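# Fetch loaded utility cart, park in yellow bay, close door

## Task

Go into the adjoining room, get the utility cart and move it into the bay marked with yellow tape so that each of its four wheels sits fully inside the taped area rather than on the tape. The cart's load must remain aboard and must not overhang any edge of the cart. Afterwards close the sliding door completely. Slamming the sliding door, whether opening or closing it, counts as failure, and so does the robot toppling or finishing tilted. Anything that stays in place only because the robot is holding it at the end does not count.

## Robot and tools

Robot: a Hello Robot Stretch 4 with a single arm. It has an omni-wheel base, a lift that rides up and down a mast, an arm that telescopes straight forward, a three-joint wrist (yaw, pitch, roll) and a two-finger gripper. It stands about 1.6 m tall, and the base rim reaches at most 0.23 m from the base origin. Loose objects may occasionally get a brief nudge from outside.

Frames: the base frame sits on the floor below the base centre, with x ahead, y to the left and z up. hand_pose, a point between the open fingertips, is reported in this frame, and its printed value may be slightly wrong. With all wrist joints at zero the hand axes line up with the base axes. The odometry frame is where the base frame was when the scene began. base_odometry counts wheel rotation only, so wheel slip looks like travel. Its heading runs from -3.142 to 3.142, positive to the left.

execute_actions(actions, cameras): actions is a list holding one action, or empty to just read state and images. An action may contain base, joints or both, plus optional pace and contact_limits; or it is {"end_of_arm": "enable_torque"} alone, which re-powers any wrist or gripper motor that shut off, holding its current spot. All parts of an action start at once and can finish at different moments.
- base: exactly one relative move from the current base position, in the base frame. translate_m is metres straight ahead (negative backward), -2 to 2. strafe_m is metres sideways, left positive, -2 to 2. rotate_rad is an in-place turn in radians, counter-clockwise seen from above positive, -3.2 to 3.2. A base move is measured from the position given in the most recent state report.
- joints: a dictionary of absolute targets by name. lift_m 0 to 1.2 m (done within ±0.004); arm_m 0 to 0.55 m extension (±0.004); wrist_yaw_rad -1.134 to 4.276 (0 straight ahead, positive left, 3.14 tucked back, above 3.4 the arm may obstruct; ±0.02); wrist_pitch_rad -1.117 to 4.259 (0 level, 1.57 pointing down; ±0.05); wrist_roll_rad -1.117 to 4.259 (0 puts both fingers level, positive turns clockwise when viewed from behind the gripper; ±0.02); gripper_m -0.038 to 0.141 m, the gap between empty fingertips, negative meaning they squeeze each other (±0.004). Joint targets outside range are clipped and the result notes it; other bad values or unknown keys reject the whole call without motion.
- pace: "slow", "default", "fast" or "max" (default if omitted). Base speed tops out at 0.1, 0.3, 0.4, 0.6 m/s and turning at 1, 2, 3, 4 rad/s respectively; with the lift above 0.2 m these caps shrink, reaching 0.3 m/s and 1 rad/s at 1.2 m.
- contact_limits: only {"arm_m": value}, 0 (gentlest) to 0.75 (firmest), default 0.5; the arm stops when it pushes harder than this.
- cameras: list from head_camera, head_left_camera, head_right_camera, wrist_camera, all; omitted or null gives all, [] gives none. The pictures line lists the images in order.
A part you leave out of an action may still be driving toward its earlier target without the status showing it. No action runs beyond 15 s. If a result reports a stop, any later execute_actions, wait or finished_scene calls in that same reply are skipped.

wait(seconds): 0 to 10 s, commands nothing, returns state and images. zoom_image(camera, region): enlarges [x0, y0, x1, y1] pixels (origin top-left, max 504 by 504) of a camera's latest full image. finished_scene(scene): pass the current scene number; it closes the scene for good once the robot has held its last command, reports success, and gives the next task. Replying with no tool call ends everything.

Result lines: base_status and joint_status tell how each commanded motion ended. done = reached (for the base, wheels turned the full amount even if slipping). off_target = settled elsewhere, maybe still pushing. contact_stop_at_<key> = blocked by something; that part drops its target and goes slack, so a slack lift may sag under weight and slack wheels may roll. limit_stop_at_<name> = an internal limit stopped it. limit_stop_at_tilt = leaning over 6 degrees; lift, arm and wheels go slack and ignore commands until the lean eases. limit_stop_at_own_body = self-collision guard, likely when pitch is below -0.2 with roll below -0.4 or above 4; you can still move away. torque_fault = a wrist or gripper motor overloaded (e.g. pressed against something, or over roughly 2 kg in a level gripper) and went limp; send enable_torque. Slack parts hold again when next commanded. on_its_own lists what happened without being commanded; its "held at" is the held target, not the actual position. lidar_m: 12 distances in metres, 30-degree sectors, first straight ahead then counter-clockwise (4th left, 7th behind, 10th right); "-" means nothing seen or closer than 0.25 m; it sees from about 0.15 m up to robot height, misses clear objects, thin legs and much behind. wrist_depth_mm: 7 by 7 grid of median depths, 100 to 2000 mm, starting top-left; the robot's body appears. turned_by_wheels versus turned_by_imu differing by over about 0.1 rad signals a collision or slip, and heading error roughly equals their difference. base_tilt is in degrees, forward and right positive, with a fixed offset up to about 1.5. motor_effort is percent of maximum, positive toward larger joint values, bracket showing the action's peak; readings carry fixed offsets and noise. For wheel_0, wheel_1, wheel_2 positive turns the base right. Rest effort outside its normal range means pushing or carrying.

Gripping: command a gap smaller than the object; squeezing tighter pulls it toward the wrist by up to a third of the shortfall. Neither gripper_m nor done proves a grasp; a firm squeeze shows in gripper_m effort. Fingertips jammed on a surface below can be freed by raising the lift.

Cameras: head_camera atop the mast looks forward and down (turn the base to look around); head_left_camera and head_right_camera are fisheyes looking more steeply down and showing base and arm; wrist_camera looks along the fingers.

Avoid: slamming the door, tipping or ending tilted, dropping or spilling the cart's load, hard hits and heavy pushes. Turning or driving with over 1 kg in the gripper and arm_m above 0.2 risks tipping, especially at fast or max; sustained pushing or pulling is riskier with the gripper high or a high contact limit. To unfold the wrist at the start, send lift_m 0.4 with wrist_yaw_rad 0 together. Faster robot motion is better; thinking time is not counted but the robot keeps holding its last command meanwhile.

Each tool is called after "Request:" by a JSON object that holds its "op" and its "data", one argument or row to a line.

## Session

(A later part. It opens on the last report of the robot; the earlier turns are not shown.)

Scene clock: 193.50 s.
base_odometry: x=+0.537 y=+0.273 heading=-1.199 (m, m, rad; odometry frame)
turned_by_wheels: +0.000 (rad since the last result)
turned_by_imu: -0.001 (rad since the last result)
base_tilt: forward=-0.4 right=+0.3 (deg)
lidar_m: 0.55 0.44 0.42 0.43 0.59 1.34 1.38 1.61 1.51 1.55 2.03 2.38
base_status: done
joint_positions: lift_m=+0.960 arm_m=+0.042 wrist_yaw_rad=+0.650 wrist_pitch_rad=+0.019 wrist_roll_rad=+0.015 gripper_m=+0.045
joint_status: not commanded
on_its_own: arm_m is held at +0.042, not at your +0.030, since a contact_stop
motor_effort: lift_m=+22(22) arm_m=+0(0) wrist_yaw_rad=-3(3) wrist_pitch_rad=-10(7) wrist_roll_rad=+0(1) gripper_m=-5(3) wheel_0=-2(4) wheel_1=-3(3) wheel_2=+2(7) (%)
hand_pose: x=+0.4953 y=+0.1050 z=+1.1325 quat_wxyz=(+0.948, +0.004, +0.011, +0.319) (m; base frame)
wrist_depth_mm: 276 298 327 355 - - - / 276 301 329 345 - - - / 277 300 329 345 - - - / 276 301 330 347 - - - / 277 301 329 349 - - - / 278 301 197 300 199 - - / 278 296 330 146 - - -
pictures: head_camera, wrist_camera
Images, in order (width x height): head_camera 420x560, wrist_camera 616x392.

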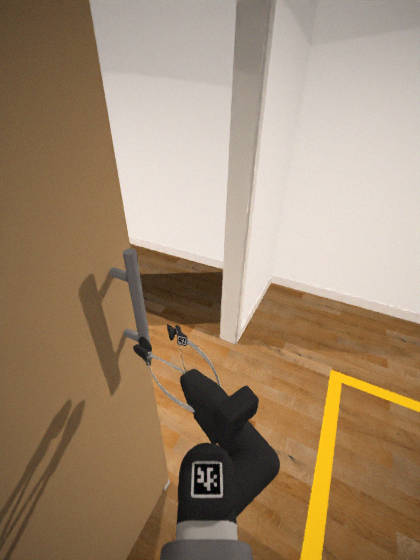

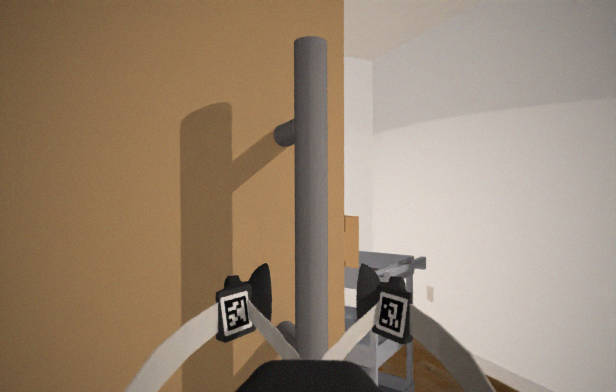

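Request:
{"op": "execute_actions", "data": {
  "actions": [
    {"base":{"strafe_m":-0.3}}
  ],
  "cameras": []
}}

Request:
{"op": "execute_actions", "data": {
  "actions": [
    {"base":{"rotate_rad":-0.5},"joints":{"wrist_yaw_rad":0,"arm_m":0,"lift_m":0.75}}
  ],
  "cameras": []
}}

Request:
{"op": "execute_actions", "data": {
  "actions": [
    {"base":{"translate_m":0.85}}
  ],
  "cameras": []
}}

Request:
{"op": "execute_actions", "data": {
  "actions": [
    {"base":{"rotate_rad":1.57}}
  ]
}}

Scene clock: 204.27 s.
base_odometry: x=+0.258 y=+0.164 heading=-1.199 (m, m, rad; odometry frame)
turned_by_wheels: +0.000 (rad since the last result)
turned_by_imu: -0.001 (rad since the last result)
base_tilt: forward=-0.3 right=+0.2 (deg)
lidar_m: 1.51 0.68 0.69 0.72 0.94 1.47 1.53 1.32 1.25 1.26 1.71 2.25
base_status: done
joint_positions: lift_m=+0.960 arm_m=+0.042 wrist_yaw_rad=+0.650 wrist_pitch_rad=+0.019 wrist_roll_rad=+0.015 gripper_m=+0.045
joint_status: not commanded
on_its_own: arm_m is held at +0.042, not at your +0.030, since a contact_stop
motor_effort: lift_m=+21(22) arm_m=+0(0) wrist_yaw_rad=-2(3) wrist_pitch_rad=-7(9) wrist_roll_rad=+0(1) gripper_m=-2(0) wheel_0=-1(10) wheel_1=-1(9) wheel_2=+0(1) (%)
hand_pose: x=+0.4953 y=+0.1050 z=+1.1326 quat_wxyz=(+0.948, +0.004, +0.011, +0.319) (m; base frame)
wrist_depth_mm: 504 544 - - - - 1060 / 504 544 - - - - 1060 / 504 535 - - - - 1078 / 504 535 - - - - 1060 / 504 535 - - - - 1078 / 504 535 197 - 199 - 1060 / 504 535 - 146 - - 1078
pictures: none
No camera images: the call's "cameras" was empty. Leave "cameras" out to get every camera's image.

Scene clock: 206.23 s.
base_odometry: x=+0.258 y=+0.164 heading=-1.699 (m, m, rad; odometry frame)
turned_by_wheels: -0.499 (rad since the last result)
turned_by_imu: -0.503 (rad since the last result)
base_tilt: forward=-0.4 right=+0.2 (deg)
lidar_m: 2.24 1.51 0.70 0.68 0.69 0.97 1.48 1.54 1.30 1.23 1.28 1.73
base_status: done
joint_positions: lift_m=+0.750 arm_m=+0.001 wrist_yaw_rad=+0.000 wrist_pitch_rad=+0.018 wrist_roll_rad=+0.015 gripper_m=+0.045
joint_status: all done
motor_effort: lift_m=+13(19) arm_m=-5(8) wrist_yaw_rad=-3(8) wrist_pitch_rad=-5(8) wrist_roll_rad=+1(0) gripper_m=-3(2) wheel_0=+2(5) wheel_1=+3(7) wheel_2=+2(7) (%)
hand_pose: x=+0.4603 y=-0.0874 z=+0.9233 quat_wxyz=(+1.000, +0.007, +0.009, +0.000) (m; base frame)
wrist_depth_mm: 1308 1983 - - - - 1708 / 1308 1983 - - - - 1756 / 1308 1983 - - - - 1756 / 1308 1983 - - - - 1756 / 1308 1983 - - - - 1756 / 1308 - 197 - 199 - 1756 / 1281 1708 - 146 - - 1708
pictures: none
No camera images: the call's "cameras" was empty. Leave "cameras" out to get every camera's image.

Scene clock: 210.53 s.
base_odometry: x=+0.149 y=-0.679 heading=-1.698 (m, m, rad; odometry frame)
turned_by_wheels: +0.000 (rad since the last result)
turned_by_imu: -0.003 (rad since the last result)
base_tilt: forward=-0.4 right=+0.2 (deg)
lidar_m: 1.40 1.15 0.90 1.70 0.86 1.01 2.32 1.79 1.27 1.22 1.25 1.47
base_status: done
joint_positions: lift_m=+0.750 arm_m=+0.001 wrist_yaw_rad=+0.000 wrist_pitch_rad=+0.018 wrist_roll_rad=+0.015 gripper_m=+0.045
joint_status: not commanded
motor_effort: lift_m=+15(15) arm_m=-5(5) wrist_yaw_rad=-2(3) wrist_pitch_rad=-7(9) wrist_roll_rad=+1(0) gripper_m=+2(2) wheel_0=+1(5) wheel_1=+2(11) wheel_2=+0(10) (%)
hand_pose: x=+0.4603 y=-0.0874 z=+0.9232 quat_wxyz=(+1.000, +0.007, +0.009, +0.000) (m; base frame)
wrist_depth_mm: 1205 1205 1229 1205 1205 1229 1229 / 1205 1182 1182 1205 1205 1205 1205 / 1205 1205 1182 1205 1205 1205 1205 / 1205 1205 1205 1182 1182 1205 1229 / 1205 1229 1205 1229 1205 1205 1205 / 1205 1205 197 1205 198 1205 1229 / 1205 1182 1205 146 1205 1229 1205
pictures: none
No camera images: the call's "cameras" was empty. Leave "cameras" out to get every camera's image.

Scene clock: 212.60 s.
base_odometry: x=+0.150 y=-0.679 heading=-0.129 (m, m, rad; odometry frame)
turned_by_wheels: +1.570 (rad since the last result)
turned_by_imu: +1.579 (rad since the last result)
base_tilt: forward=-0.5 right=+0.2 (deg)
lidar_m: 1.72 0.84 0.99 2.30 1.80 1.28 1.21 1.26 1.48 1.40 1.15 0.91
base_status: done
joint_positions: lift_m=+0.750 arm_m=+0.001 wrist_yaw_rad=+0.000 wrist_pitch_rad=+0.018 wrist_roll_rad=+0.015 gripper_m=+0.045
joint_status: not commanded
motor_effort: lift_m=+15(15) arm_m=-5(5) wrist_yaw_rad=-3(3) wrist_pitch_rad=-8(8) wrist_roll_rad=+0(1) gripper_m=-4(4) wheel_0=+0(6) wheel_1=-1(7) wheel_2=-1(8) (%)
hand_pose: x=+0.4603 y=-0.0874 z=+0.9232 quat_wxyz=(+1.000, +0.007, +0.009, +0.000) (m; base frame)
wrist_depth_mm: - - - - - - 559 / - - - - - - 559 / - - - - - - 559 / - - - 1863 - - 564 / - - - - - - 564 / - - 197 1863 199 - 564 / - - - 146 1863 - 559
pictures: head_camera, head_left_camera, head_right_camera, wrist_camera
Images, in order (width x height): head_camera 420x560, head_left_camera 420x672, head_right_camera 420x672, wrist_camera 616x392.

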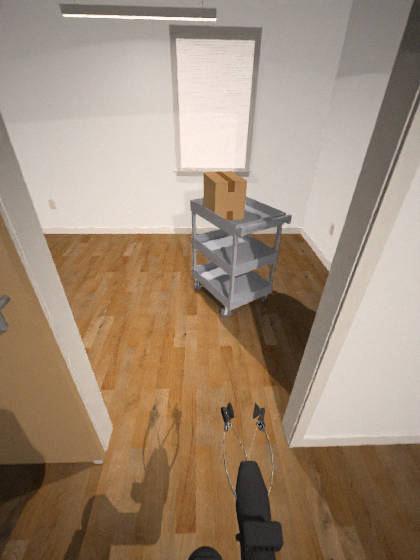

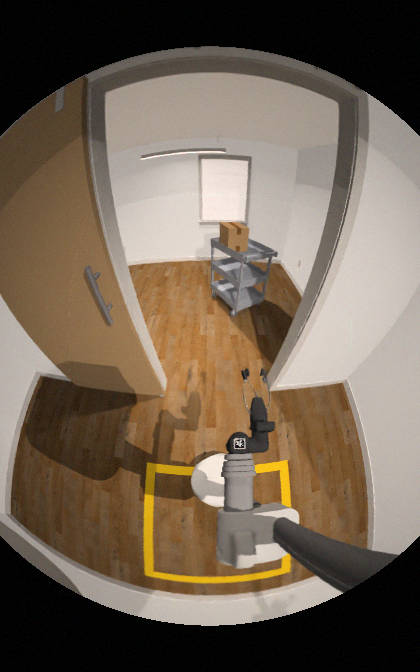

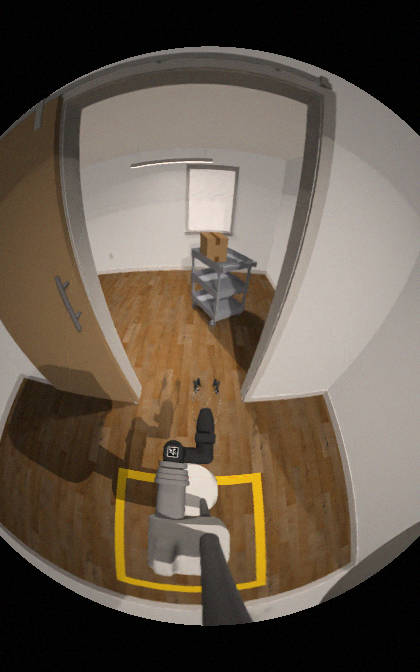

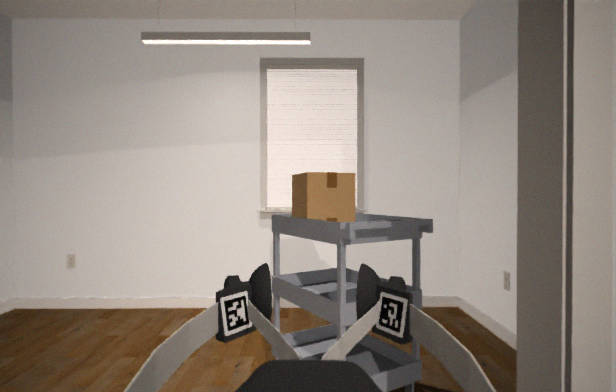

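Request:
{"op": "execute_actions", "data": {
  "actions": [
    {"base":{"translate_m":0.95}}
  ],
  "cameras": ["head_camera","wrist_camera"]
}}

Scene clock: 250.13 s.
base_odometry: x=+1.092 y=-0.801 heading=-0.128 (m, m, rad; odometry frame)
turned_by_wheels: +0.000 (rad since the last result)
turned_by_imu: -0.005 (rad since the last result)
base_tilt: forward=-0.4 right=+0.3 (deg)
lidar_m: 0.79 2.65 2.46 0.50 0.52 2.27 2.17 2.04 0.44 0.40 1.42 0.77
base_status: done
joint_positions: lift_m=+0.750 arm_m=+0.001 wrist_yaw_rad=+0.000 wrist_pitch_rad=+0.018 wrist_roll_rad=+0.015 gripper_m=+0.045
joint_status: not commanded
motor_effort: lift_m=+15(15) arm_m=-5(5) wrist_yaw_rad=-2(2) wrist_pitch_rad=-8(10) wrist_roll_rad=+1(1) gripper_m=-6(2) wheel_0=+0(5) wheel_1=+2(6) wheel_2=+1(9) (%)
hand_pose: x=+0.4603 y=-0.0874 z=+0.9232 quat_wxyz=(+1.000, +0.007, +0.009, +0.000) (m; base frame)
wrist_depth_mm: - - - - - - 1983 / - - - - - - 1921 / - - - - - - 1921 / - - - 831 878 - 1921 / - - - 831 878 946 1756 / - - 198 842 199 778 1756 / - - 1983 146 1042 917 1863
pictures: head_camera, wrist_camera
Images, in order (width x height): head_camera 420x560, wrist_camera 616x392.

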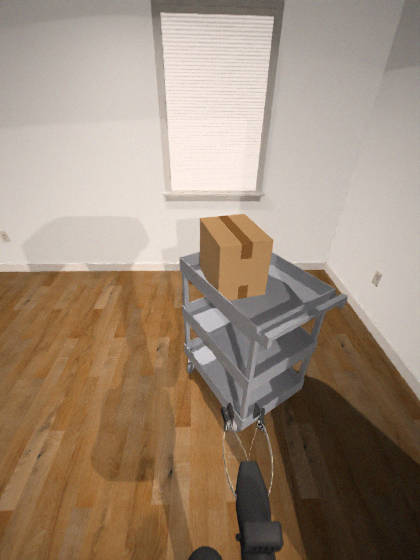

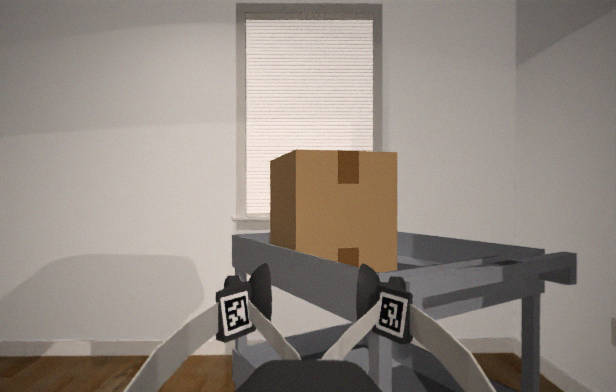

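Request:
{"op": "execute_actions", "data": {
  "actions": [
    {"base":{"translate_m":0.22},"joints":{"lift_m":0.63,"wrist_roll_rad":1.57,"gripper_m":0.08}}
  ],
  "cameras": []
}}

Request:
{"op": "execute_actions", "data": {
  "actions": [
    {"base":{"strafe_m":-0.3},"pace":"slow"}
  ]
}}

Scene clock: 284.13 s.
base_odometry: x=+1.310 y=-0.829 heading=-0.128 (m, m, rad; odometry frame)
turned_by_wheels: +0.000 (rad since the last result)
turned_by_imu: -0.002 (rad since the last result)
base_tilt: forward=-0.4 right=+0.1 (deg)
lidar_m: 0.63 2.41 2.49 1.14 0.57 2.52 2.39 2.17 0.49 0.88 1.40 0.57
base_status: done
joint_positions: lift_m=+0.630 arm_m=+0.001 wrist_yaw_rad=+0.000 wrist_pitch_rad=+0.018 wrist_roll_rad=+1.570 gripper_m=+0.080
joint_status: all done
motor_effort: lift_m=+13(15) arm_m=-5(5) wrist_yaw_rad=-2(2) wrist_pitch_rad=-9(6) wrist_roll_rad=+1(8) gripper_m=-3(4) wheel_0=+1(5) wheel_1=+2(5) wheel_2=+0(10) (%)
hand_pose: x=+0.4603 y=-0.0874 z=+0.8033 quat_wxyz=(+0.707, +0.707, +0.007, -0.006) (m; base frame)
wrist_depth_mm: - - - 449 - 732 469 / - - - 399 - 788 539 / - - 647 357 375 373 373 / - - 621 413 - 778 439 / - - 609 564 - 768 517 / - - 199 854 198 788 904 / - - - 144 - 1661 1255
pictures: none
No camera images: the call's "cameras" was empty. Leave "cameras" out to get every camera's image.

Scene clock: 288.27 s.
base_odometry: x=+1.271 y=-1.127 heading=-0.128 (m, m, rad; odometry frame)
turned_by_wheels: +0.000 (rad since the last result)
turned_by_imu: +0.000 (rad since the last result)
base_tilt: forward=-0.4 right=+0.2 (deg)
lidar_m: 0.54 0.72 2.79 1.12 0.84 2.50 2.37 0.26 0.34 0.86 1.11 0.74
base_status: done
joint_positions: lift_m=+0.630 arm_m=+0.001 wrist_yaw_rad=+0.000 wrist_pitch_rad=+0.018 wrist_roll_rad=+1.570 gripper_m=+0.080
joint_status: not commanded
motor_effort: lift_m=+13(13) arm_m=-5(5) wrist_yaw_rad=-2(3) wrist_pitch_rad=-8(10) wrist_roll_rad=+1(0) gripper_m=+0(4) wheel_0=+2(7) wheel_1=-2(7) wheel_2=+0(0) (%)
hand_pose: x=+0.4603 y=-0.0874 z=+0.8033 quat_wxyz=(+0.707, +0.707, +0.007, -0.006) (m; base frame)
wrist_depth_mm: - - - - - 1808 1281 / - - - - - 1983 1281 / - - - 580 - 597 591 / - - - 517 - 741 530 / - - - 469 - 778 477 / - - 199 445 199 715 449 / - - 627 144 - 668 421
pictures: head_camera, head_left_camera, head_right_camera, wrist_camera
Images, in order (width x height): head_camera 420x560, head_left_camera 420x672, head_right_camera 420x672, wrist_camera 616x392.

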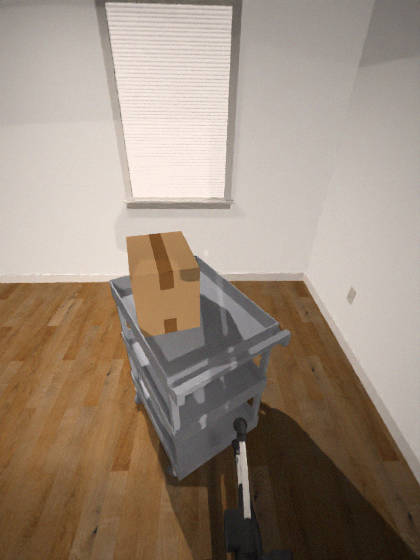

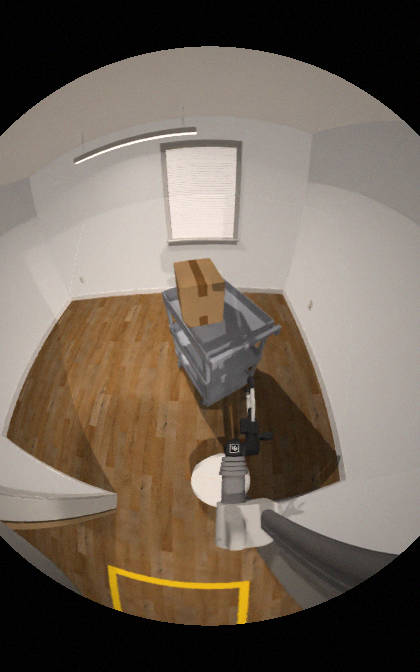

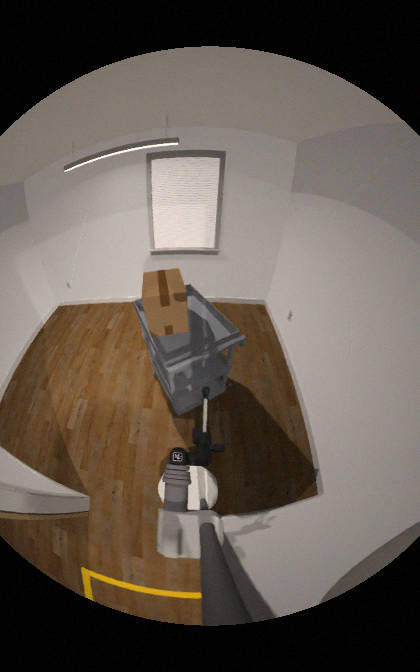

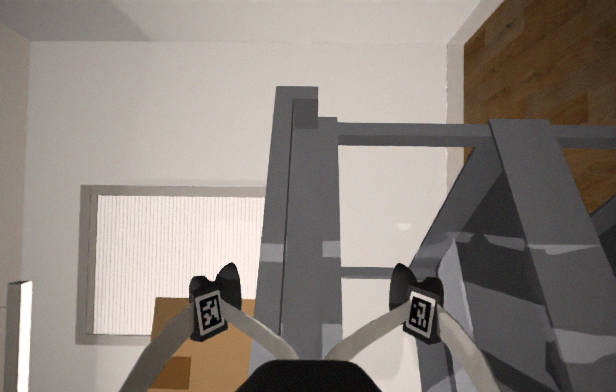

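Request:
{"op": "execute_actions", "data": {
  "actions": [
    {"joints":{"arm_m":0.24}}
  ],
  "cameras": ["head_camera","wrist_camera"]
}}

Scene clock: 298.90 s.
base_odometry: x=+1.271 y=-1.127 heading=-0.129 (m, m, rad; odometry frame)
turned_by_wheels: +0.000 (rad since the last result)
turned_by_imu: -0.002 (rad since the last result)
base_tilt: forward=-0.4 right=+0.3 (deg)
lidar_m: 0.61 0.80 2.80 1.10 0.85 2.50 2.38 0.26 0.35 0.85 1.11 0.86
base_status: not commanded
joint_positions: lift_m=+0.630 arm_m=+0.239 wrist_yaw_rad=+0.000 wrist_pitch_rad=+0.018 wrist_roll_rad=+1.571 gripper_m=+0.080
joint_status: all done
motor_effort: lift_m=+13(13) arm_m=+6(14) wrist_yaw_rad=-2(57) wrist_pitch_rad=-6(10) wrist_roll_rad=-2(8) gripper_m=+1(4) wheel_0=+0(8) wheel_1=-2(2) wheel_2=-2(12) (%)
hand_pose: x=+0.6984 y=-0.0875 z=+0.8035 quat_wxyz=(+0.707, +0.707, +0.006, -0.006) (m; base frame)
wrist_depth_mm: - - - - 1983 1756 1281 / - 1983 1983 421 - 1983 1281 / 1983 1983 1983 418 449 449 436 / 1983 1983 1983 375 1921 1921 535 / 1983 1983 1983 343 1921 723 517 / 1921 1983 199 312 199 715 517 / 1983 480 240 144 1863 661 517
pictures: head_camera, wrist_camera
Images, in order (width x height): head_camera 420x560, wrist_camera 616x392.

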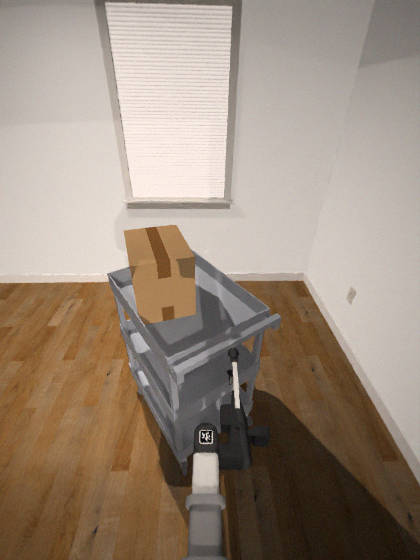

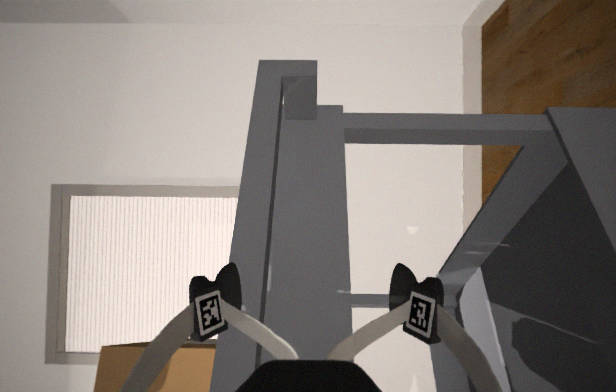

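Request:
{"op": "execute_actions", "data": {
  "actions": [
    {"joints":{"arm_m":0.14}}
  ],
  "cameras": []
}}

Request:
{"op": "execute_actions", "data": {
  "actions": [
    {"joints":{"lift_m":0.68}}
  ],
  "cameras": ["wrist_camera"]
}}

Request:
{"op": "execute_actions", "data": {
  "actions": [
    {"joints":{"arm_m":0.27},"pace":"slow"}
  ],
  "cameras": ["head_camera","wrist_camera"]
}}

Scene clock: 310.70 s.
base_odometry: x=+1.271 y=-1.127 heading=-0.129 (m, m, rad; odometry frame)
turned_by_wheels: +0.000 (rad since the last result)
turned_by_imu: -0.001 (rad since the last result)
base_tilt: forward=-0.4 right=+0.2 (deg)
lidar_m: 0.61 0.82 2.80 1.10 0.84 2.50 2.37 0.26 0.34 0.86 1.10 0.88
base_status: not commanded
joint_positions: lift_m=+0.630 arm_m=+0.141 wrist_yaw_rad=+0.000 wrist_pitch_rad=+0.018 wrist_roll_rad=+1.570 gripper_m=+0.080
joint_status: all done
motor_effort: lift_m=+13(13) arm_m=-5(7) wrist_yaw_rad=-2(1) wrist_pitch_rad=-6(8) wrist_roll_rad=-1(2) gripper_m=-3(3) wheel_0=-1(1) wheel_1=-2(2) wheel_2=-2(2) (%)
hand_pose: x=+0.6003 y=-0.0874 z=+0.8034 quat_wxyz=(+0.707, +0.707, +0.006, -0.006) (m; base frame)
wrist_depth_mm: - - - - 1983 1808 1281 / - - - - - 1921 1281 / - - - 517 554 549 535 / - - - 466 - 683 473 / - - - 433 - 768 439 / - 1983 199 397 199 715 530 / - 580 569 144 - 668 525
pictures: none
No camera images: the call's "cameras" was empty. Leave "cameras" out to get every camera's image.

Scene clock: 311.80 s.
base_odometry: x=+1.271 y=-1.127 heading=-0.129 (m, m, rad; odometry frame)
turned_by_wheels: +0.000 (rad since the last result)
turned_by_imu: +0.000 (rad since the last result)
base_tilt: forward=-0.3 right=+0.3 (deg)
lidar_m: 0.61 0.82 2.79 1.10 0.86 2.49 2.37 0.26 0.34 0.83 1.09 0.88
base_status: not commanded
joint_positions: lift_m=+0.680 arm_m=+0.141 wrist_yaw_rad=+0.000 wrist_pitch_rad=+0.018 wrist_roll_rad=+1.570 gripper_m=+0.080
joint_status: all done
motor_effort: lift_m=+22(24) arm_m=-5(5) wrist_yaw_rad=-2(2) wrist_pitch_rad=-5(8) wrist_roll_rad=-1(2) gripper_m=-5(2) wheel_0=-1(1) wheel_1=-2(2) wheel_2=-2(2) (%)
hand_pose: x=+0.6003 y=-0.0874 z=+0.8527 quat_wxyz=(+0.707, +0.707, +0.006, -0.006) (m; base frame)
wrist_depth_mm: - - - - 1983 1921 1366 / - - - - - - 1336 / - - - 530 549 1661 535 / - - - 488 1983 1983 597 / - - - 439 1983 831 597 / - - 199 402 199 820 591 / - - 574 144 370 759 591
pictures: wrist_camera
Images, in order (width x height): wrist_camera 616x392.

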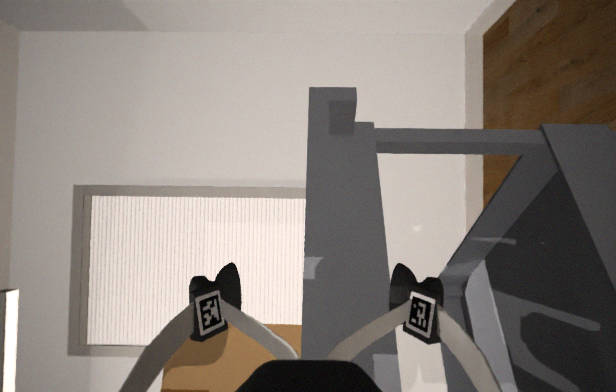

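Scene clock: 314.40 s.
base_odometry: x=+1.271 y=-1.127 heading=-0.129 (m, m, rad; odometry frame)
turned_by_wheels: +0.000 (rad since the last result)
turned_by_imu: -0.001 (rad since the last result)
base_tilt: forward=-0.5 right=+0.3 (deg)
lidar_m: 0.62 0.83 2.78 1.10 0.84 2.50 2.37 0.26 0.34 0.87 1.10 0.86
base_status: not commanded
joint_positions: lift_m=+0.680 arm_m=+0.269 wrist_yaw_rad=+0.000 wrist_pitch_rad=+0.018 wrist_roll_rad=+1.570 gripper_m=+0.080
joint_status: all done
motor_effort: lift_m=+22(22) arm_m=+6(6) wrist_yaw_rad=-2(2) wrist_pitch_rad=-8(6) wrist_roll_rad=-2(1) gripper_m=-1(3) wheel_0=+0(1) wheel_1=-2(2) wheel_2=-2(2) (%)
hand_pose: x=+0.7284 y=-0.0874 z=+0.8527 quat_wxyz=(+0.707, +0.707, +0.006, -0.006) (m; base frame)
wrist_depth_mm: - - 1921 1863 1863 1921 1397 / 1983 1983 1983 373 1921 1863 1366 / 1921 1983 1921 384 402 421 421 / 1921 1921 1921 345 359 1921 549 / 1921 1983 1921 315 320 1863 597 / 1983 1921 199 235 199 831 591 / 1921 1921 459 144 266 768 591
pictures: head_camera, wrist_camera
Images, in order (width x height): head_camera 420x560, wrist_camera 616x392.

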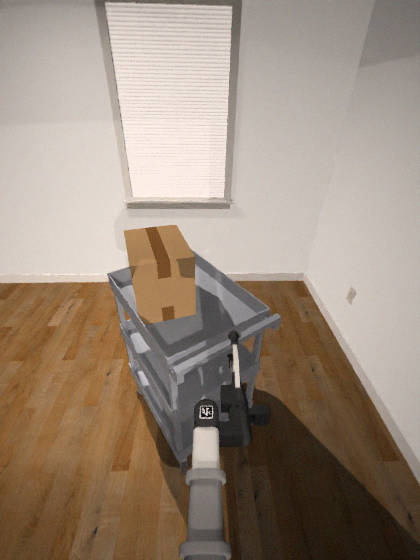

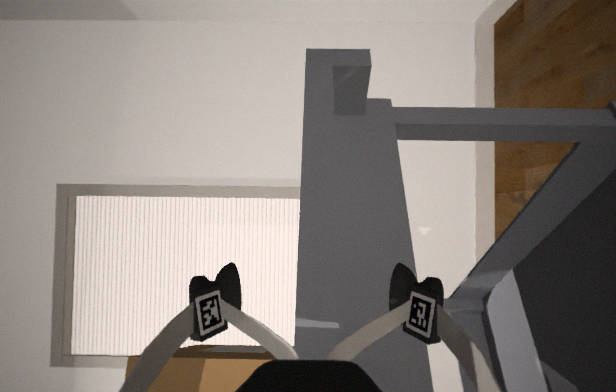

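Request:
{"op": "execute_actions", "data": {
  "actions": [
    {"joints":{"arm_m":0.335,"gripper_m":0.065},"pace":"slow"}
  ],
  "cameras": ["wrist_camera"]
}}

Request:
{"op": "execute_actions", "data": {
  "actions": [
    {"joints":{"gripper_m":-0.025}}
  ],
  "cameras": ["head_camera","wrist_camera"]
}}

Scene clock: 328.57 s.
base_odometry: x=+1.271 y=-1.127 heading=-0.129 (m, m, rad; odometry frame)
turned_by_wheels: +0.000 (rad since the last result)
turned_by_imu: -0.002 (rad since the last result)
base_tilt: forward=-0.4 right=+0.2 (deg)
lidar_m: 0.61 0.82 2.80 1.11 0.84 2.51 2.37 0.27 0.34 0.85 1.10 0.86
base_status: not commanded
joint_positions: lift_m=+0.680 arm_m=+0.334 wrist_yaw_rad=-0.004 wrist_pitch_rad=+0.019 wrist_roll_rad=+1.570 gripper_m=+0.065
joint_status: all done
motor_effort: lift_m=+22(22) arm_m=+8(8) wrist_yaw_rad=+9(9) wrist_pitch_rad=-10(12) wrist_roll_rad=-1(2) gripper_m=-3(4) wheel_0=+0(1) wheel_1=-2(2) wheel_2=-2(2) (%)
hand_pose: x=+0.7926 y=-0.0886 z=+0.8523 quat_wxyz=(+0.707, +0.707, +0.005, -0.008) (m; base frame)
wrist_depth_mm: 1863 1921 1921 1808 1863 1863 1366 / 1863 1921 1921 329 359 1921 1308 / 1863 1863 1863 320 325 1708 1255 / 1863 1863 1863 222 286 1863 525 / 1808 1921 1863 200 259 1863 574 / 1863 1863 199 183 193 768 591 / 1863 1808 654 143 216 707 585
pictures: wrist_camera
Images, in order (width x height): wrist_camera 616x392.

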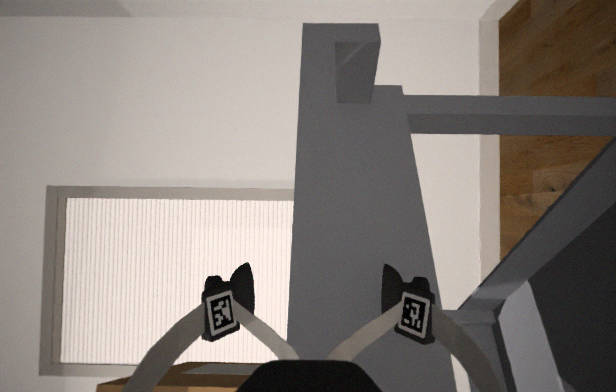

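Scene clock: 330.17 s.
base_odometry: x=+1.272 y=-1.127 heading=-0.128 (m, m, rad; odometry frame)
turned_by_wheels: +0.000 (rad since the last result)
turned_by_imu: +0.000 (rad since the last result)
base_tilt: forward=-0.4 right=+0.3 (deg)
lidar_m: 0.61 0.79 2.81 1.08 0.84 2.50 2.38 0.26 0.35 0.86 1.09 0.87
base_status: not commanded
joint_positions: lift_m=+0.680 arm_m=+0.334 wrist_yaw_rad=+0.004 wrist_pitch_rad=+0.019 wrist_roll_rad=+1.572 gripper_m=-0.024
joint_status: all done
motor_effort: lift_m=+22(22) arm_m=+3(8) wrist_yaw_rad=-13(16) wrist_pitch_rad=-11(18) wrist_roll_rad=-4(5) gripper_m=-23(25) wheel_0=+0(0) wheel_1=-2(2) wheel_2=+2(2) (%)
hand_pose: x=+0.7941 y=-0.0863 z=+0.8525 quat_wxyz=(+0.707, +0.707, +0.008, -0.005) (m; base frame)
wrist_depth_mm: 1983 1921 1921 1863 1863 1863 1366 / 1863 1863 1863 322 334 1756 1255 / 1921 1863 1863 290 309 1863 1308 / 1863 1863 1863 209 273 1863 530 / 1863 1863 1863 190 249 1863 580 / 1863 1863 185 170 185 788 591 / 1863 392 469 158 208 205 585
pictures: head_camera, wrist_camera
Images, in order (width x height): head_camera 420x560, wrist_camera 616x392.

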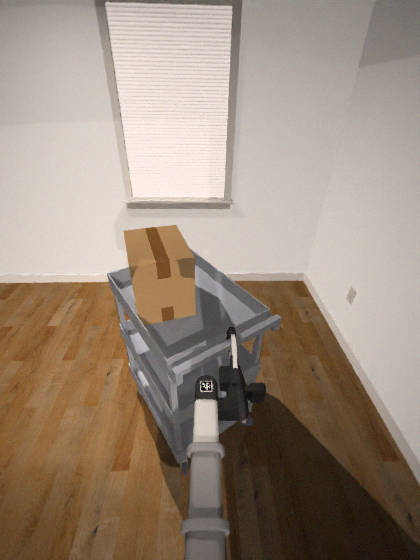

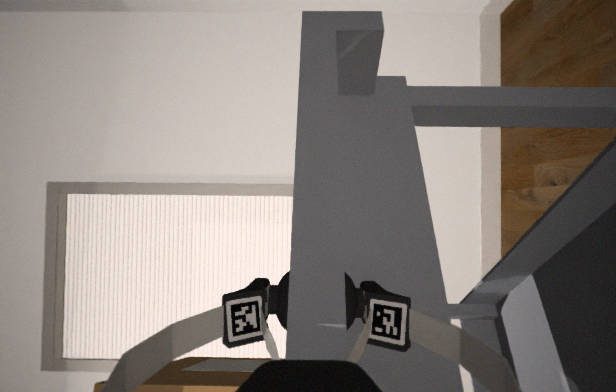

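Request:
{"op": "execute_actions", "data": {
  "actions": [
    {"joints":{"arm_m":0.12},"pace":"slow"}
  ],
  "cameras": []
}}

Request:
{"op": "execute_actions", "data": {
  "actions": [
    {"base":{"strafe_m":0.3},"pace":"slow"}
  ],
  "cameras": ["head_camera","head_left_camera"]
}}

Scene clock: 341.13 s.
base_odometry: x=+1.272 y=-1.127 heading=-0.128 (m, m, rad; odometry frame)
turned_by_wheels: +0.001 (rad since the last result)
turned_by_imu: -0.001 (rad since the last result)
base_tilt: forward=-0.4 right=+0.2 (deg)
lidar_m: 0.44 0.43 2.80 1.10 0.84 2.51 2.38 0.26 0.34 0.86 1.11 0.57
base_status: not commanded
joint_positions: lift_m=+0.680 arm_m=+0.121 wrist_yaw_rad=+0.009 wrist_pitch_rad=+0.018 wrist_roll_rad=+1.572 gripper_m=-0.024
joint_status: all done
on_its_own: wrist_yaw_rad is at rest, and its effort (-28) is outside its rest range (-13 to +13)
motor_effort: lift_m=+22(22) arm_m=-7(10) wrist_yaw_rad=-28(33) wrist_pitch_rad=-7(9) wrist_roll_rad=-6(6) gripper_m=-22(22) wheel_0=+3(3) wheel_1=-1(2) wheel_2=+6(6) (%)
hand_pose: x=+0.5814 y=-0.0849 z=+0.8525 quat_wxyz=(+0.707, +0.707, +0.010, -0.003) (m; base frame)
wrist_depth_mm: - - - 270 306 1863 1336 / - - - 290 290 314 314 / - - - 272 272 - 1308 / - - - 193 255 - 559 / - - - 183 241 831 597 / - - 185 173 186 798 591 / - 413 413 164 215 158 591
pictures: none
No camera images: the call's "cameras" was empty. Leave "cameras" out to get every camera's image.

Scene clock: 345.30 s.
base_odometry: x=+1.310 y=-0.829 heading=-0.128 (m, m, rad; odometry frame)
turned_by_wheels: -0.001 (rad since the last result)
turned_by_imu: -0.007 (rad since the last result)
base_tilt: forward=-0.5 right=+0.2 (deg)
lidar_m: 0.52 0.55 2.48 1.16 0.57 2.52 2.38 2.19 0.50 0.88 1.40 0.54
base_status: done
joint_positions: lift_m=+0.680 arm_m=+0.121 wrist_yaw_rad=-0.006 wrist_pitch_rad=+0.013 wrist_roll_rad=+1.571 gripper_m=-0.025
joint_status: not commanded
on_its_own: wrist_yaw_rad is at rest, and its effort (+16) is outside its rest range (-13 to +13)
motor_effort: lift_m=+21(22) arm_m=-3(7) wrist_yaw_rad=+16(40) wrist_pitch_rad=+6(5) wrist_roll_rad=-1(6) gripper_m=-17(24) wheel_0=-5(13) wheel_1=+1(4) wheel_2=-4(6) (%)
hand_pose: x=+0.5794 y=-0.0892 z=+0.8541 quat_wxyz=(+0.707, +0.707, +0.003, -0.007) (m; base frame)
wrist_depth_mm: - - - 158 214 1808 1397 / - - - 159 216 788 591 / - - - 161 220 788 609 / - - 580 162 221 788 609 / - 466 442 164 223 798 609 / - - 184 166 183 778 603 / - 504 492 166 227 603 585
pictures: head_camera, head_left_camera
Images, in order (width x height): head_camera 420x560, head_left_camera 420x672.

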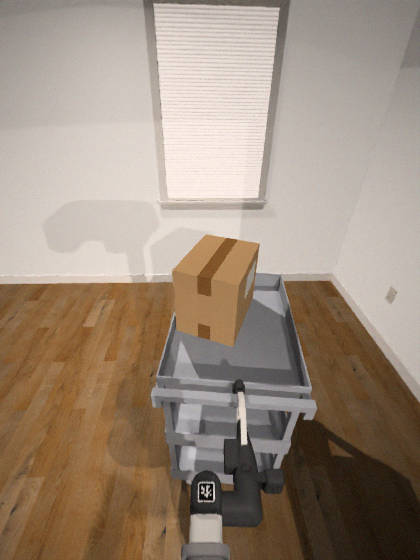

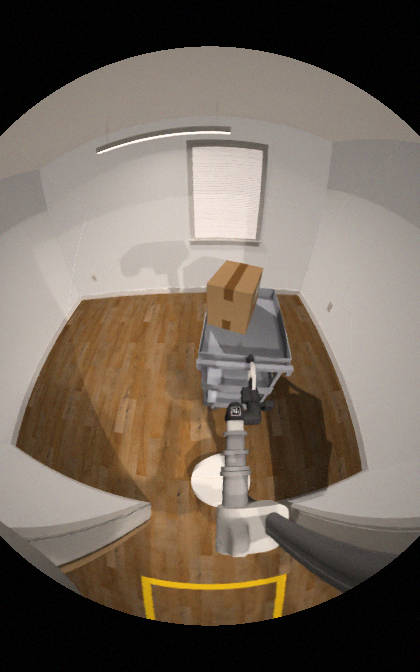

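Request:
{"op": "execute_actions", "data": {
  "actions": [
    {"base":{"strafe_m":0.06},"pace":"slow"}
  ],
  "cameras": []
}}

Request:
{"op": "execute_actions", "data": {
  "actions": [
    {"base":{"translate_m":-1.0},"pace":"slow"}
  ],
  "cameras": ["head_camera","head_left_camera"]
}}

Scene clock: 356.20 s.
base_odometry: x=+1.318 y=-0.770 heading=-0.129 (m, m, rad; odometry frame)
turned_by_wheels: +0.000 (rad since the last result)
turned_by_imu: -0.002 (rad since the last result)
base_tilt: forward=-0.3 right=+0.2 (deg)
lidar_m: 0.52 0.58 2.43 1.18 0.51 2.53 2.39 2.13 0.55 0.91 1.47 0.52
base_status: done
joint_positions: lift_m=+0.680 arm_m=+0.121 wrist_yaw_rad=-0.006 wrist_pitch_rad=+0.013 wrist_roll_rad=+1.571 gripper_m=-0.025
joint_status: not commanded
on_its_own: wrist_yaw_rad is at rest, and its effort (+14) is outside its rest range (-13 to +13)
motor_effort: lift_m=+21(21) arm_m=-3(3) wrist_yaw_rad=+14(21) wrist_pitch_rad=+6(5) wrist_roll_rad=-2(2) gripper_m=-17(14) wheel_0=-4(10) wheel_1=+1(6) wheel_2=-1(4) (%)
hand_pose: x=+0.5794 y=-0.0890 z=+0.8541 quat_wxyz=(+0.707, +0.707, +0.003, -0.007) (m; base frame)
wrist_depth_mm: - - - 146 200 1661 1281 / - - - 150 205 741 609 / - - 699 153 210 788 609 / - - 492 157 215 788 609 / - 466 445 161 221 788 603 / - - 184 165 183 788 603 / - - 530 166 232 597 564
pictures: none
No camera images: the call's "cameras" was empty. Leave "cameras" out to get every camera's image.

action 0: "base": translate_m = -1.0 would last too long for one action: at the pace "slow" translate_m can be at most 0.766 in either direction: name a faster pace, or command the rest in another action

Request:
{"op": "execute_actions", "data": {
  "actions": [
    {"base":{"translate_m":-1.0}}
  ],
  "cameras": ["head_camera","head_left_camera"]
}}

Scene clock: 363.77 s.
base_odometry: x=+0.326 y=-0.642 heading=-0.128 (m, m, rad; odometry frame)
turned_by_wheels: +0.000 (rad since the last result)
turned_by_imu: +0.006 (rad since the last result)
base_tilt: forward=-0.5 right=+0.2 (deg)
lidar_m: 0.50 0.55 0.69 2.13 2.03 1.46 1.39 1.44 1.54 1.45 0.88 0.54
base_status: done
joint_positions: lift_m=+0.680 arm_m=+0.121 wrist_yaw_rad=+0.005 wrist_pitch_rad=+0.015 wrist_roll_rad=+1.570 gripper_m=-0.024
joint_status: not commanded
on_its_own: wrist_yaw_rad is at rest, and its effort (-16) is outside its rest range (-13 to +13)
motor_effort: lift_m=+21(21) arm_m=-3(3) wrist_yaw_rad=-16(32) wrist_pitch_rad=+4(7) wrist_roll_rad=+1(1) gripper_m=-17(25) wheel_0=+1(9) wheel_1=-1(11) wheel_2=+2(18) (%)
hand_pose: x=+0.5803 y=-0.0860 z=+0.8536 quat_wxyz=(+0.707, +0.707, +0.007, -0.004) (m; base frame)
wrist_depth_mm: - - - 165 224 1661 1336 / - - - 166 224 1808 591 / - - - 166 225 788 603 / - - 634 167 226 831 609 / - - 442 167 227 842 603 / - 469 185 168 185 820 603 / - 477 480 168 229 228 591
pictures: head_camera, head_left_camera
Images, in order (width x height): head_camera 420x560, head_left_camera 420x672.

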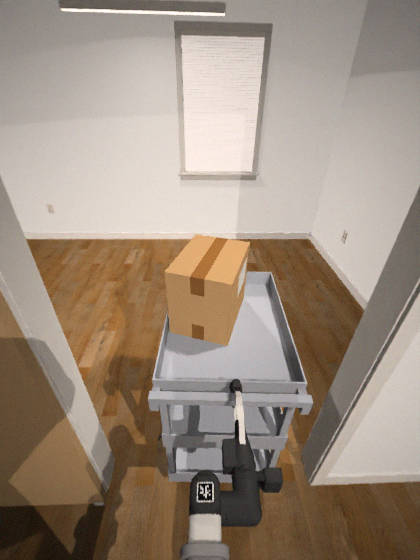

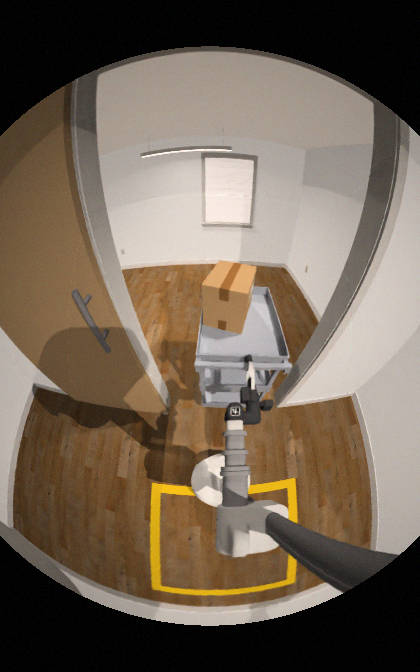

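Request:
{"op": "execute_actions", "data": {
  "actions": [
    {"base":{"translate_m":-1.08},"joints":{"arm_m":0.0}}
  ],
  "cameras": ["head_camera","head_left_camera","head_right_camera"]
}}

Scene clock: 386.00 s.
base_odometry: x=-0.745 y=-0.504 heading=-0.128 (m, m, rad; odometry frame)
turned_by_wheels: +0.000 (rad since the last result)
turned_by_imu: +0.006 (rad since the last result)
base_tilt: forward=-0.4 right=+0.3 (deg)
lidar_m: 0.37 0.39 2.33 1.39 0.48 0.33 0.30 0.33 0.45 1.18 1.53 0.44
base_status: done
joint_positions: lift_m=+0.680 arm_m=+0.001 wrist_yaw_rad=+0.006 wrist_pitch_rad=+0.016 wrist_roll_rad=+1.570 gripper_m=-0.024
joint_status: all done
on_its_own: wrist_yaw_rad is at rest, and its effort (-18) is outside its rest range (-13 to +13)
motor_effort: lift_m=+21(21) arm_m=-5(15) wrist_yaw_rad=-18(33) wrist_pitch_rad=-3(6) wrist_roll_rad=+1(2) gripper_m=-17(28) wheel_0=+3(6) wheel_1=-1(10) wheel_2=+2(21) (%)
hand_pose: x=+0.4608 y=-0.0858 z=+0.8533 quat_wxyz=(+0.707, +0.707, +0.008, -0.004) (m; base frame)
wrist_depth_mm: 1537 1537 1499 187 248 262 262 / 1499 1499 1464 183 244 1464 1366 / - - - 180 240 1808 564 / - - - 177 236 831 603 / - - 549 174 230 831 603 / - 442 185 170 184 809 603 / 1464 445 445 167 222 223 597
pictures: head_camera, head_left_camera, head_right_camera
Images, in order (width x height): head_camera 420x560, head_left_camera 420x672, head_right_camera 420x672.

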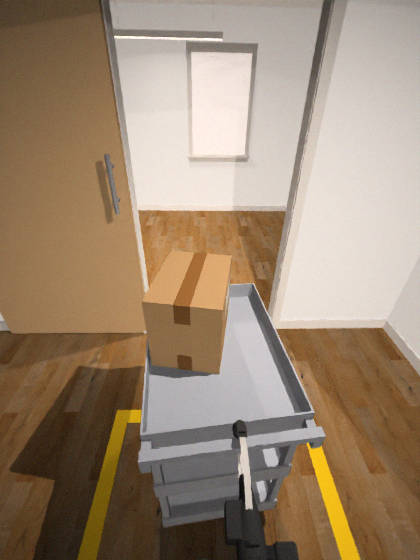

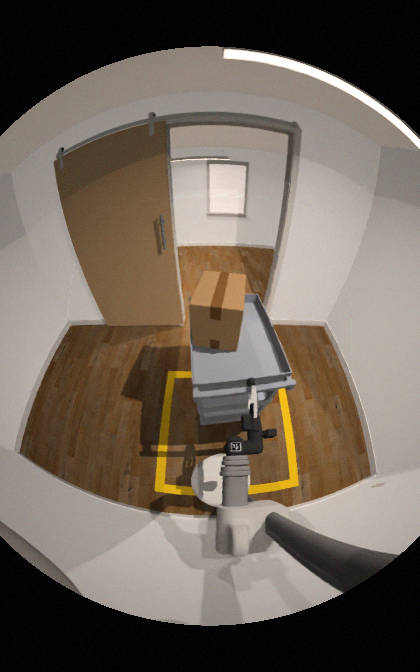

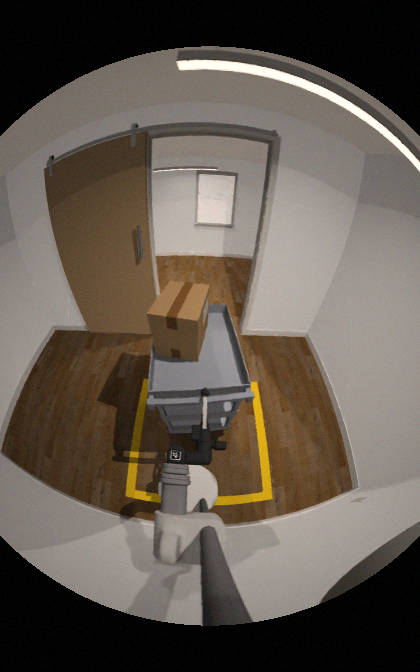

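Request:
{"op": "execute_actions", "data": {
  "actions": [
    {"base":{"strafe_m":0.1},"pace":"slow"}
  ],
  "cameras": []
}}

Request:
{"op": "execute_actions", "data": {
  "actions": [
    {"joints":{"gripper_m":0.08}}
  ],
  "cameras": ["head_camera","head_left_camera"]
}}

Scene clock: 406.47 s.
base_odometry: x=-0.732 y=-0.405 heading=-0.129 (m, m, rad; odometry frame)
turned_by_wheels: -0.001 (rad since the last result)
turned_by_imu: -0.003 (rad since the last result)
base_tilt: forward=-0.4 right=+0.2 (deg)
lidar_m: 0.39 0.41 2.22 1.40 0.48 0.34 0.31 0.33 0.45 1.21 1.63 0.43
base_status: done
joint_positions: lift_m=+0.680 arm_m=+0.001 wrist_yaw_rad=-0.008 wrist_pitch_rad=+0.015 wrist_roll_rad=+1.570 gripper_m=-0.025
joint_status: not commanded
on_its_own: wrist_yaw_rad is at rest, and its effort (+22) is outside its rest range (-13 to +13)
motor_effort: lift_m=+21(21) arm_m=-4(5) wrist_yaw_rad=+22(28) wrist_pitch_rad=+4(1) wrist_roll_rad=+1(1) gripper_m=-16(17) wheel_0=-5(11) wheel_1=+1(6) wheel_2=-3(4) (%)
hand_pose: x=+0.4593 y=-0.0899 z=+0.8537 quat_wxyz=(+0.707, +0.707, +0.002, -0.008) (m; base frame)
wrist_depth_mm: 1537 1537 1499 167 226 1499 1336 / 1576 1618 1618 167 226 1499 609 / - - - 168 227 750 609 / - - 661 167 226 788 609 / - - 445 167 228 842 603 / - 466 183 168 183 809 603 / 1430 469 473 164 227 621 603
pictures: none
No camera images: the call's "cameras" was empty. Leave "cameras" out to get every camera's image.

Scene clock: 408.23 s.
base_odometry: x=-0.732 y=-0.405 heading=-0.128 (m, m, rad; odometry frame)
turned_by_wheels: +0.000 (rad since the last result)
turned_by_imu: +0.000 (rad since the last result)
base_tilt: forward=-0.4 right=+0.3 (deg)
lidar_m: 0.40 0.42 2.22 1.41 0.47 0.34 0.31 0.33 0.47 1.20 1.65 0.45
base_status: not commanded
joint_positions: lift_m=+0.680 arm_m=+0.001 wrist_yaw_rad=-0.004 wrist_pitch_rad=+0.016 wrist_roll_rad=+1.570 gripper_m=+0.080
joint_status: all done
motor_effort: lift_m=+21(21) arm_m=-3(4) wrist_yaw_rad=+10(23) wrist_pitch_rad=-3(4) wrist_roll_rad=-1(1) gripper_m=+2(17) wheel_0=-3(5) wheel_1=+1(1) wheel_2=-3(3) (%)
hand_pose: x=+0.4595 y=-0.0886 z=+0.8534 quat_wxyz=(+0.707, +0.707, +0.004, -0.007) (m; base frame)
wrist_depth_mm: 1537 1537 1537 172 230 1499 1366 / - 1618 1661 172 230 1464 585 / - - - 172 232 809 609 / - - 647 173 232 831 603 / - - 449 173 234 842 603 / - 1499 196 174 191 820 603 / 1430 1430 484 144 235 683 591
pictures: head_camera, head_left_camera
Images, in order (width x height): head_camera 420x560, head_left_camera 420x672.

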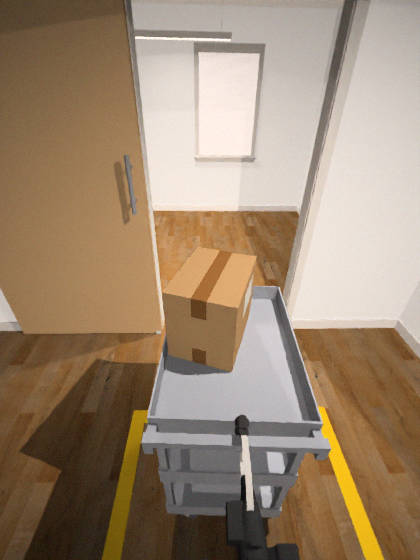

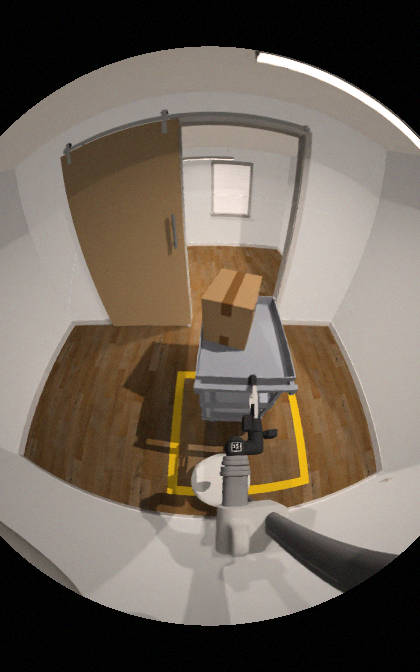

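Request:
{"op": "execute_actions", "data": {
  "actions": [
    {"base":{"translate_m":-0.04},"joints":{"gripper_m":0.1},"pace":"slow"}
  ],
  "cameras": []
}}

Request:
{"op": "execute_actions", "data": {
  "actions": [
    {"base":{"rotate_rad":0.6},"pace":"slow"}
  ],
  "cameras": ["head_camera","head_right_camera"]
}}

Scene clock: 420.83 s.
base_odometry: x=-0.772 y=-0.400 heading=-0.129 (m, m, rad; odometry frame)
turned_by_wheels: +0.000 (rad since the last result)
turned_by_imu: -0.001 (rad since the last result)
base_tilt: forward=-0.3 right=+0.2 (deg)
lidar_m: 0.43 0.46 2.23 1.24 0.41 0.29 0.27 0.29 0.41 1.05 1.64 0.45
base_status: done
joint_positions: lift_m=+0.680 arm_m=+0.001 wrist_yaw_rad=+0.000 wrist_pitch_rad=+0.018 wrist_roll_rad=+1.570 gripper_m=+0.100
joint_status: all done
motor_effort: lift_m=+21(21) arm_m=-3(3) wrist_yaw_rad=-2(10) wrist_pitch_rad=-6(7) wrist_roll_rad=+1(0) gripper_m=+0(4) wheel_0=-2(3) wheel_1=-2(6) wheel_2=+2(5) (%)
hand_pose: x=+0.4598 y=-0.0875 z=+0.8528 quat_wxyz=(+0.707, +0.707, +0.006, -0.006) (m; base frame)
wrist_depth_mm: 1576 1537 1576 210 267 287 285 / 1661 1708 1661 211 268 1537 591 / - - - 211 270 854 603 / - - 668 212 272 866 603 / - - 492 273 272 878 597 / - 1576 199 273 213 768 597 / 1430 1464 535 145 274 723 585
pictures: none
No camera images: the call's "cameras" was empty. Leave "cameras" out to get every camera's image.

Scene clock: 422.67 s.
base_odometry: x=-0.772 y=-0.400 heading=+0.471 (m, m, rad; odometry frame)
turned_by_wheels: +0.600 (rad since the last result)
turned_by_imu: +0.603 (rad since the last result)
base_tilt: forward=-0.4 right=+0.3 (deg)
lidar_m: 1.76 2.19 0.96 0.38 0.28 0.27 0.30 0.44 1.43 1.69 0.44 0.42
base_status: done
joint_positions: lift_m=+0.680 arm_m=+0.001 wrist_yaw_rad=+0.000 wrist_pitch_rad=+0.018 wrist_roll_rad=+1.570 gripper_m=+0.100
joint_status: not commanded
motor_effort: lift_m=+21(21) arm_m=-3(3) wrist_yaw_rad=-2(1) wrist_pitch_rad=-6(7) wrist_roll_rad=+1(1) gripper_m=+0(1) wheel_0=-1(6) wheel_1=-2(7) wheel_2=-3(7) (%)
hand_pose: x=+0.4599 y=-0.0874 z=+0.8528 quat_wxyz=(+0.707, +0.707, +0.006, -0.006) (m; base frame)
wrist_depth_mm: - 1366 469 170 220 741 564 / 1464 1464 1430 185 239 1397 1336 / 1576 1576 1537 203 257 272 271 / 1708 1708 1708 225 229 1708 1366 / 1921 1921 1863 1863 1863 1808 1336 / - - 199 - 213 1756 1336 / - - - 145 - 1756 1366
pictures: head_camera, head_right_camera
Images, in order (width x height): head_camera 420x560, head_right_camera 420x672.

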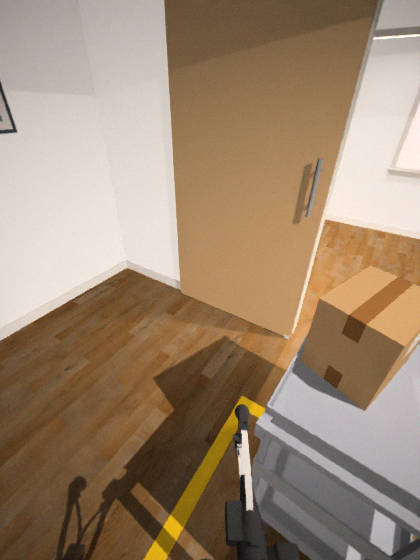

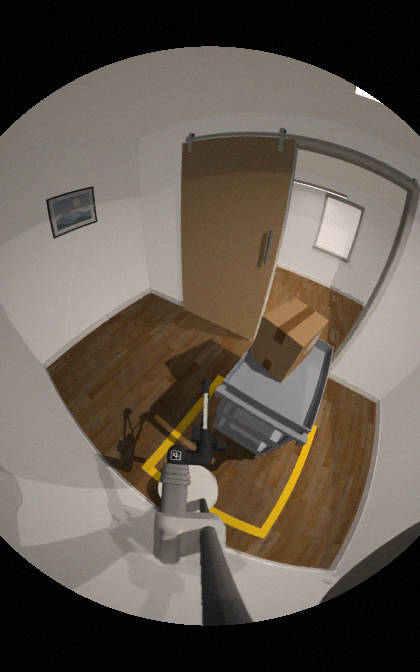

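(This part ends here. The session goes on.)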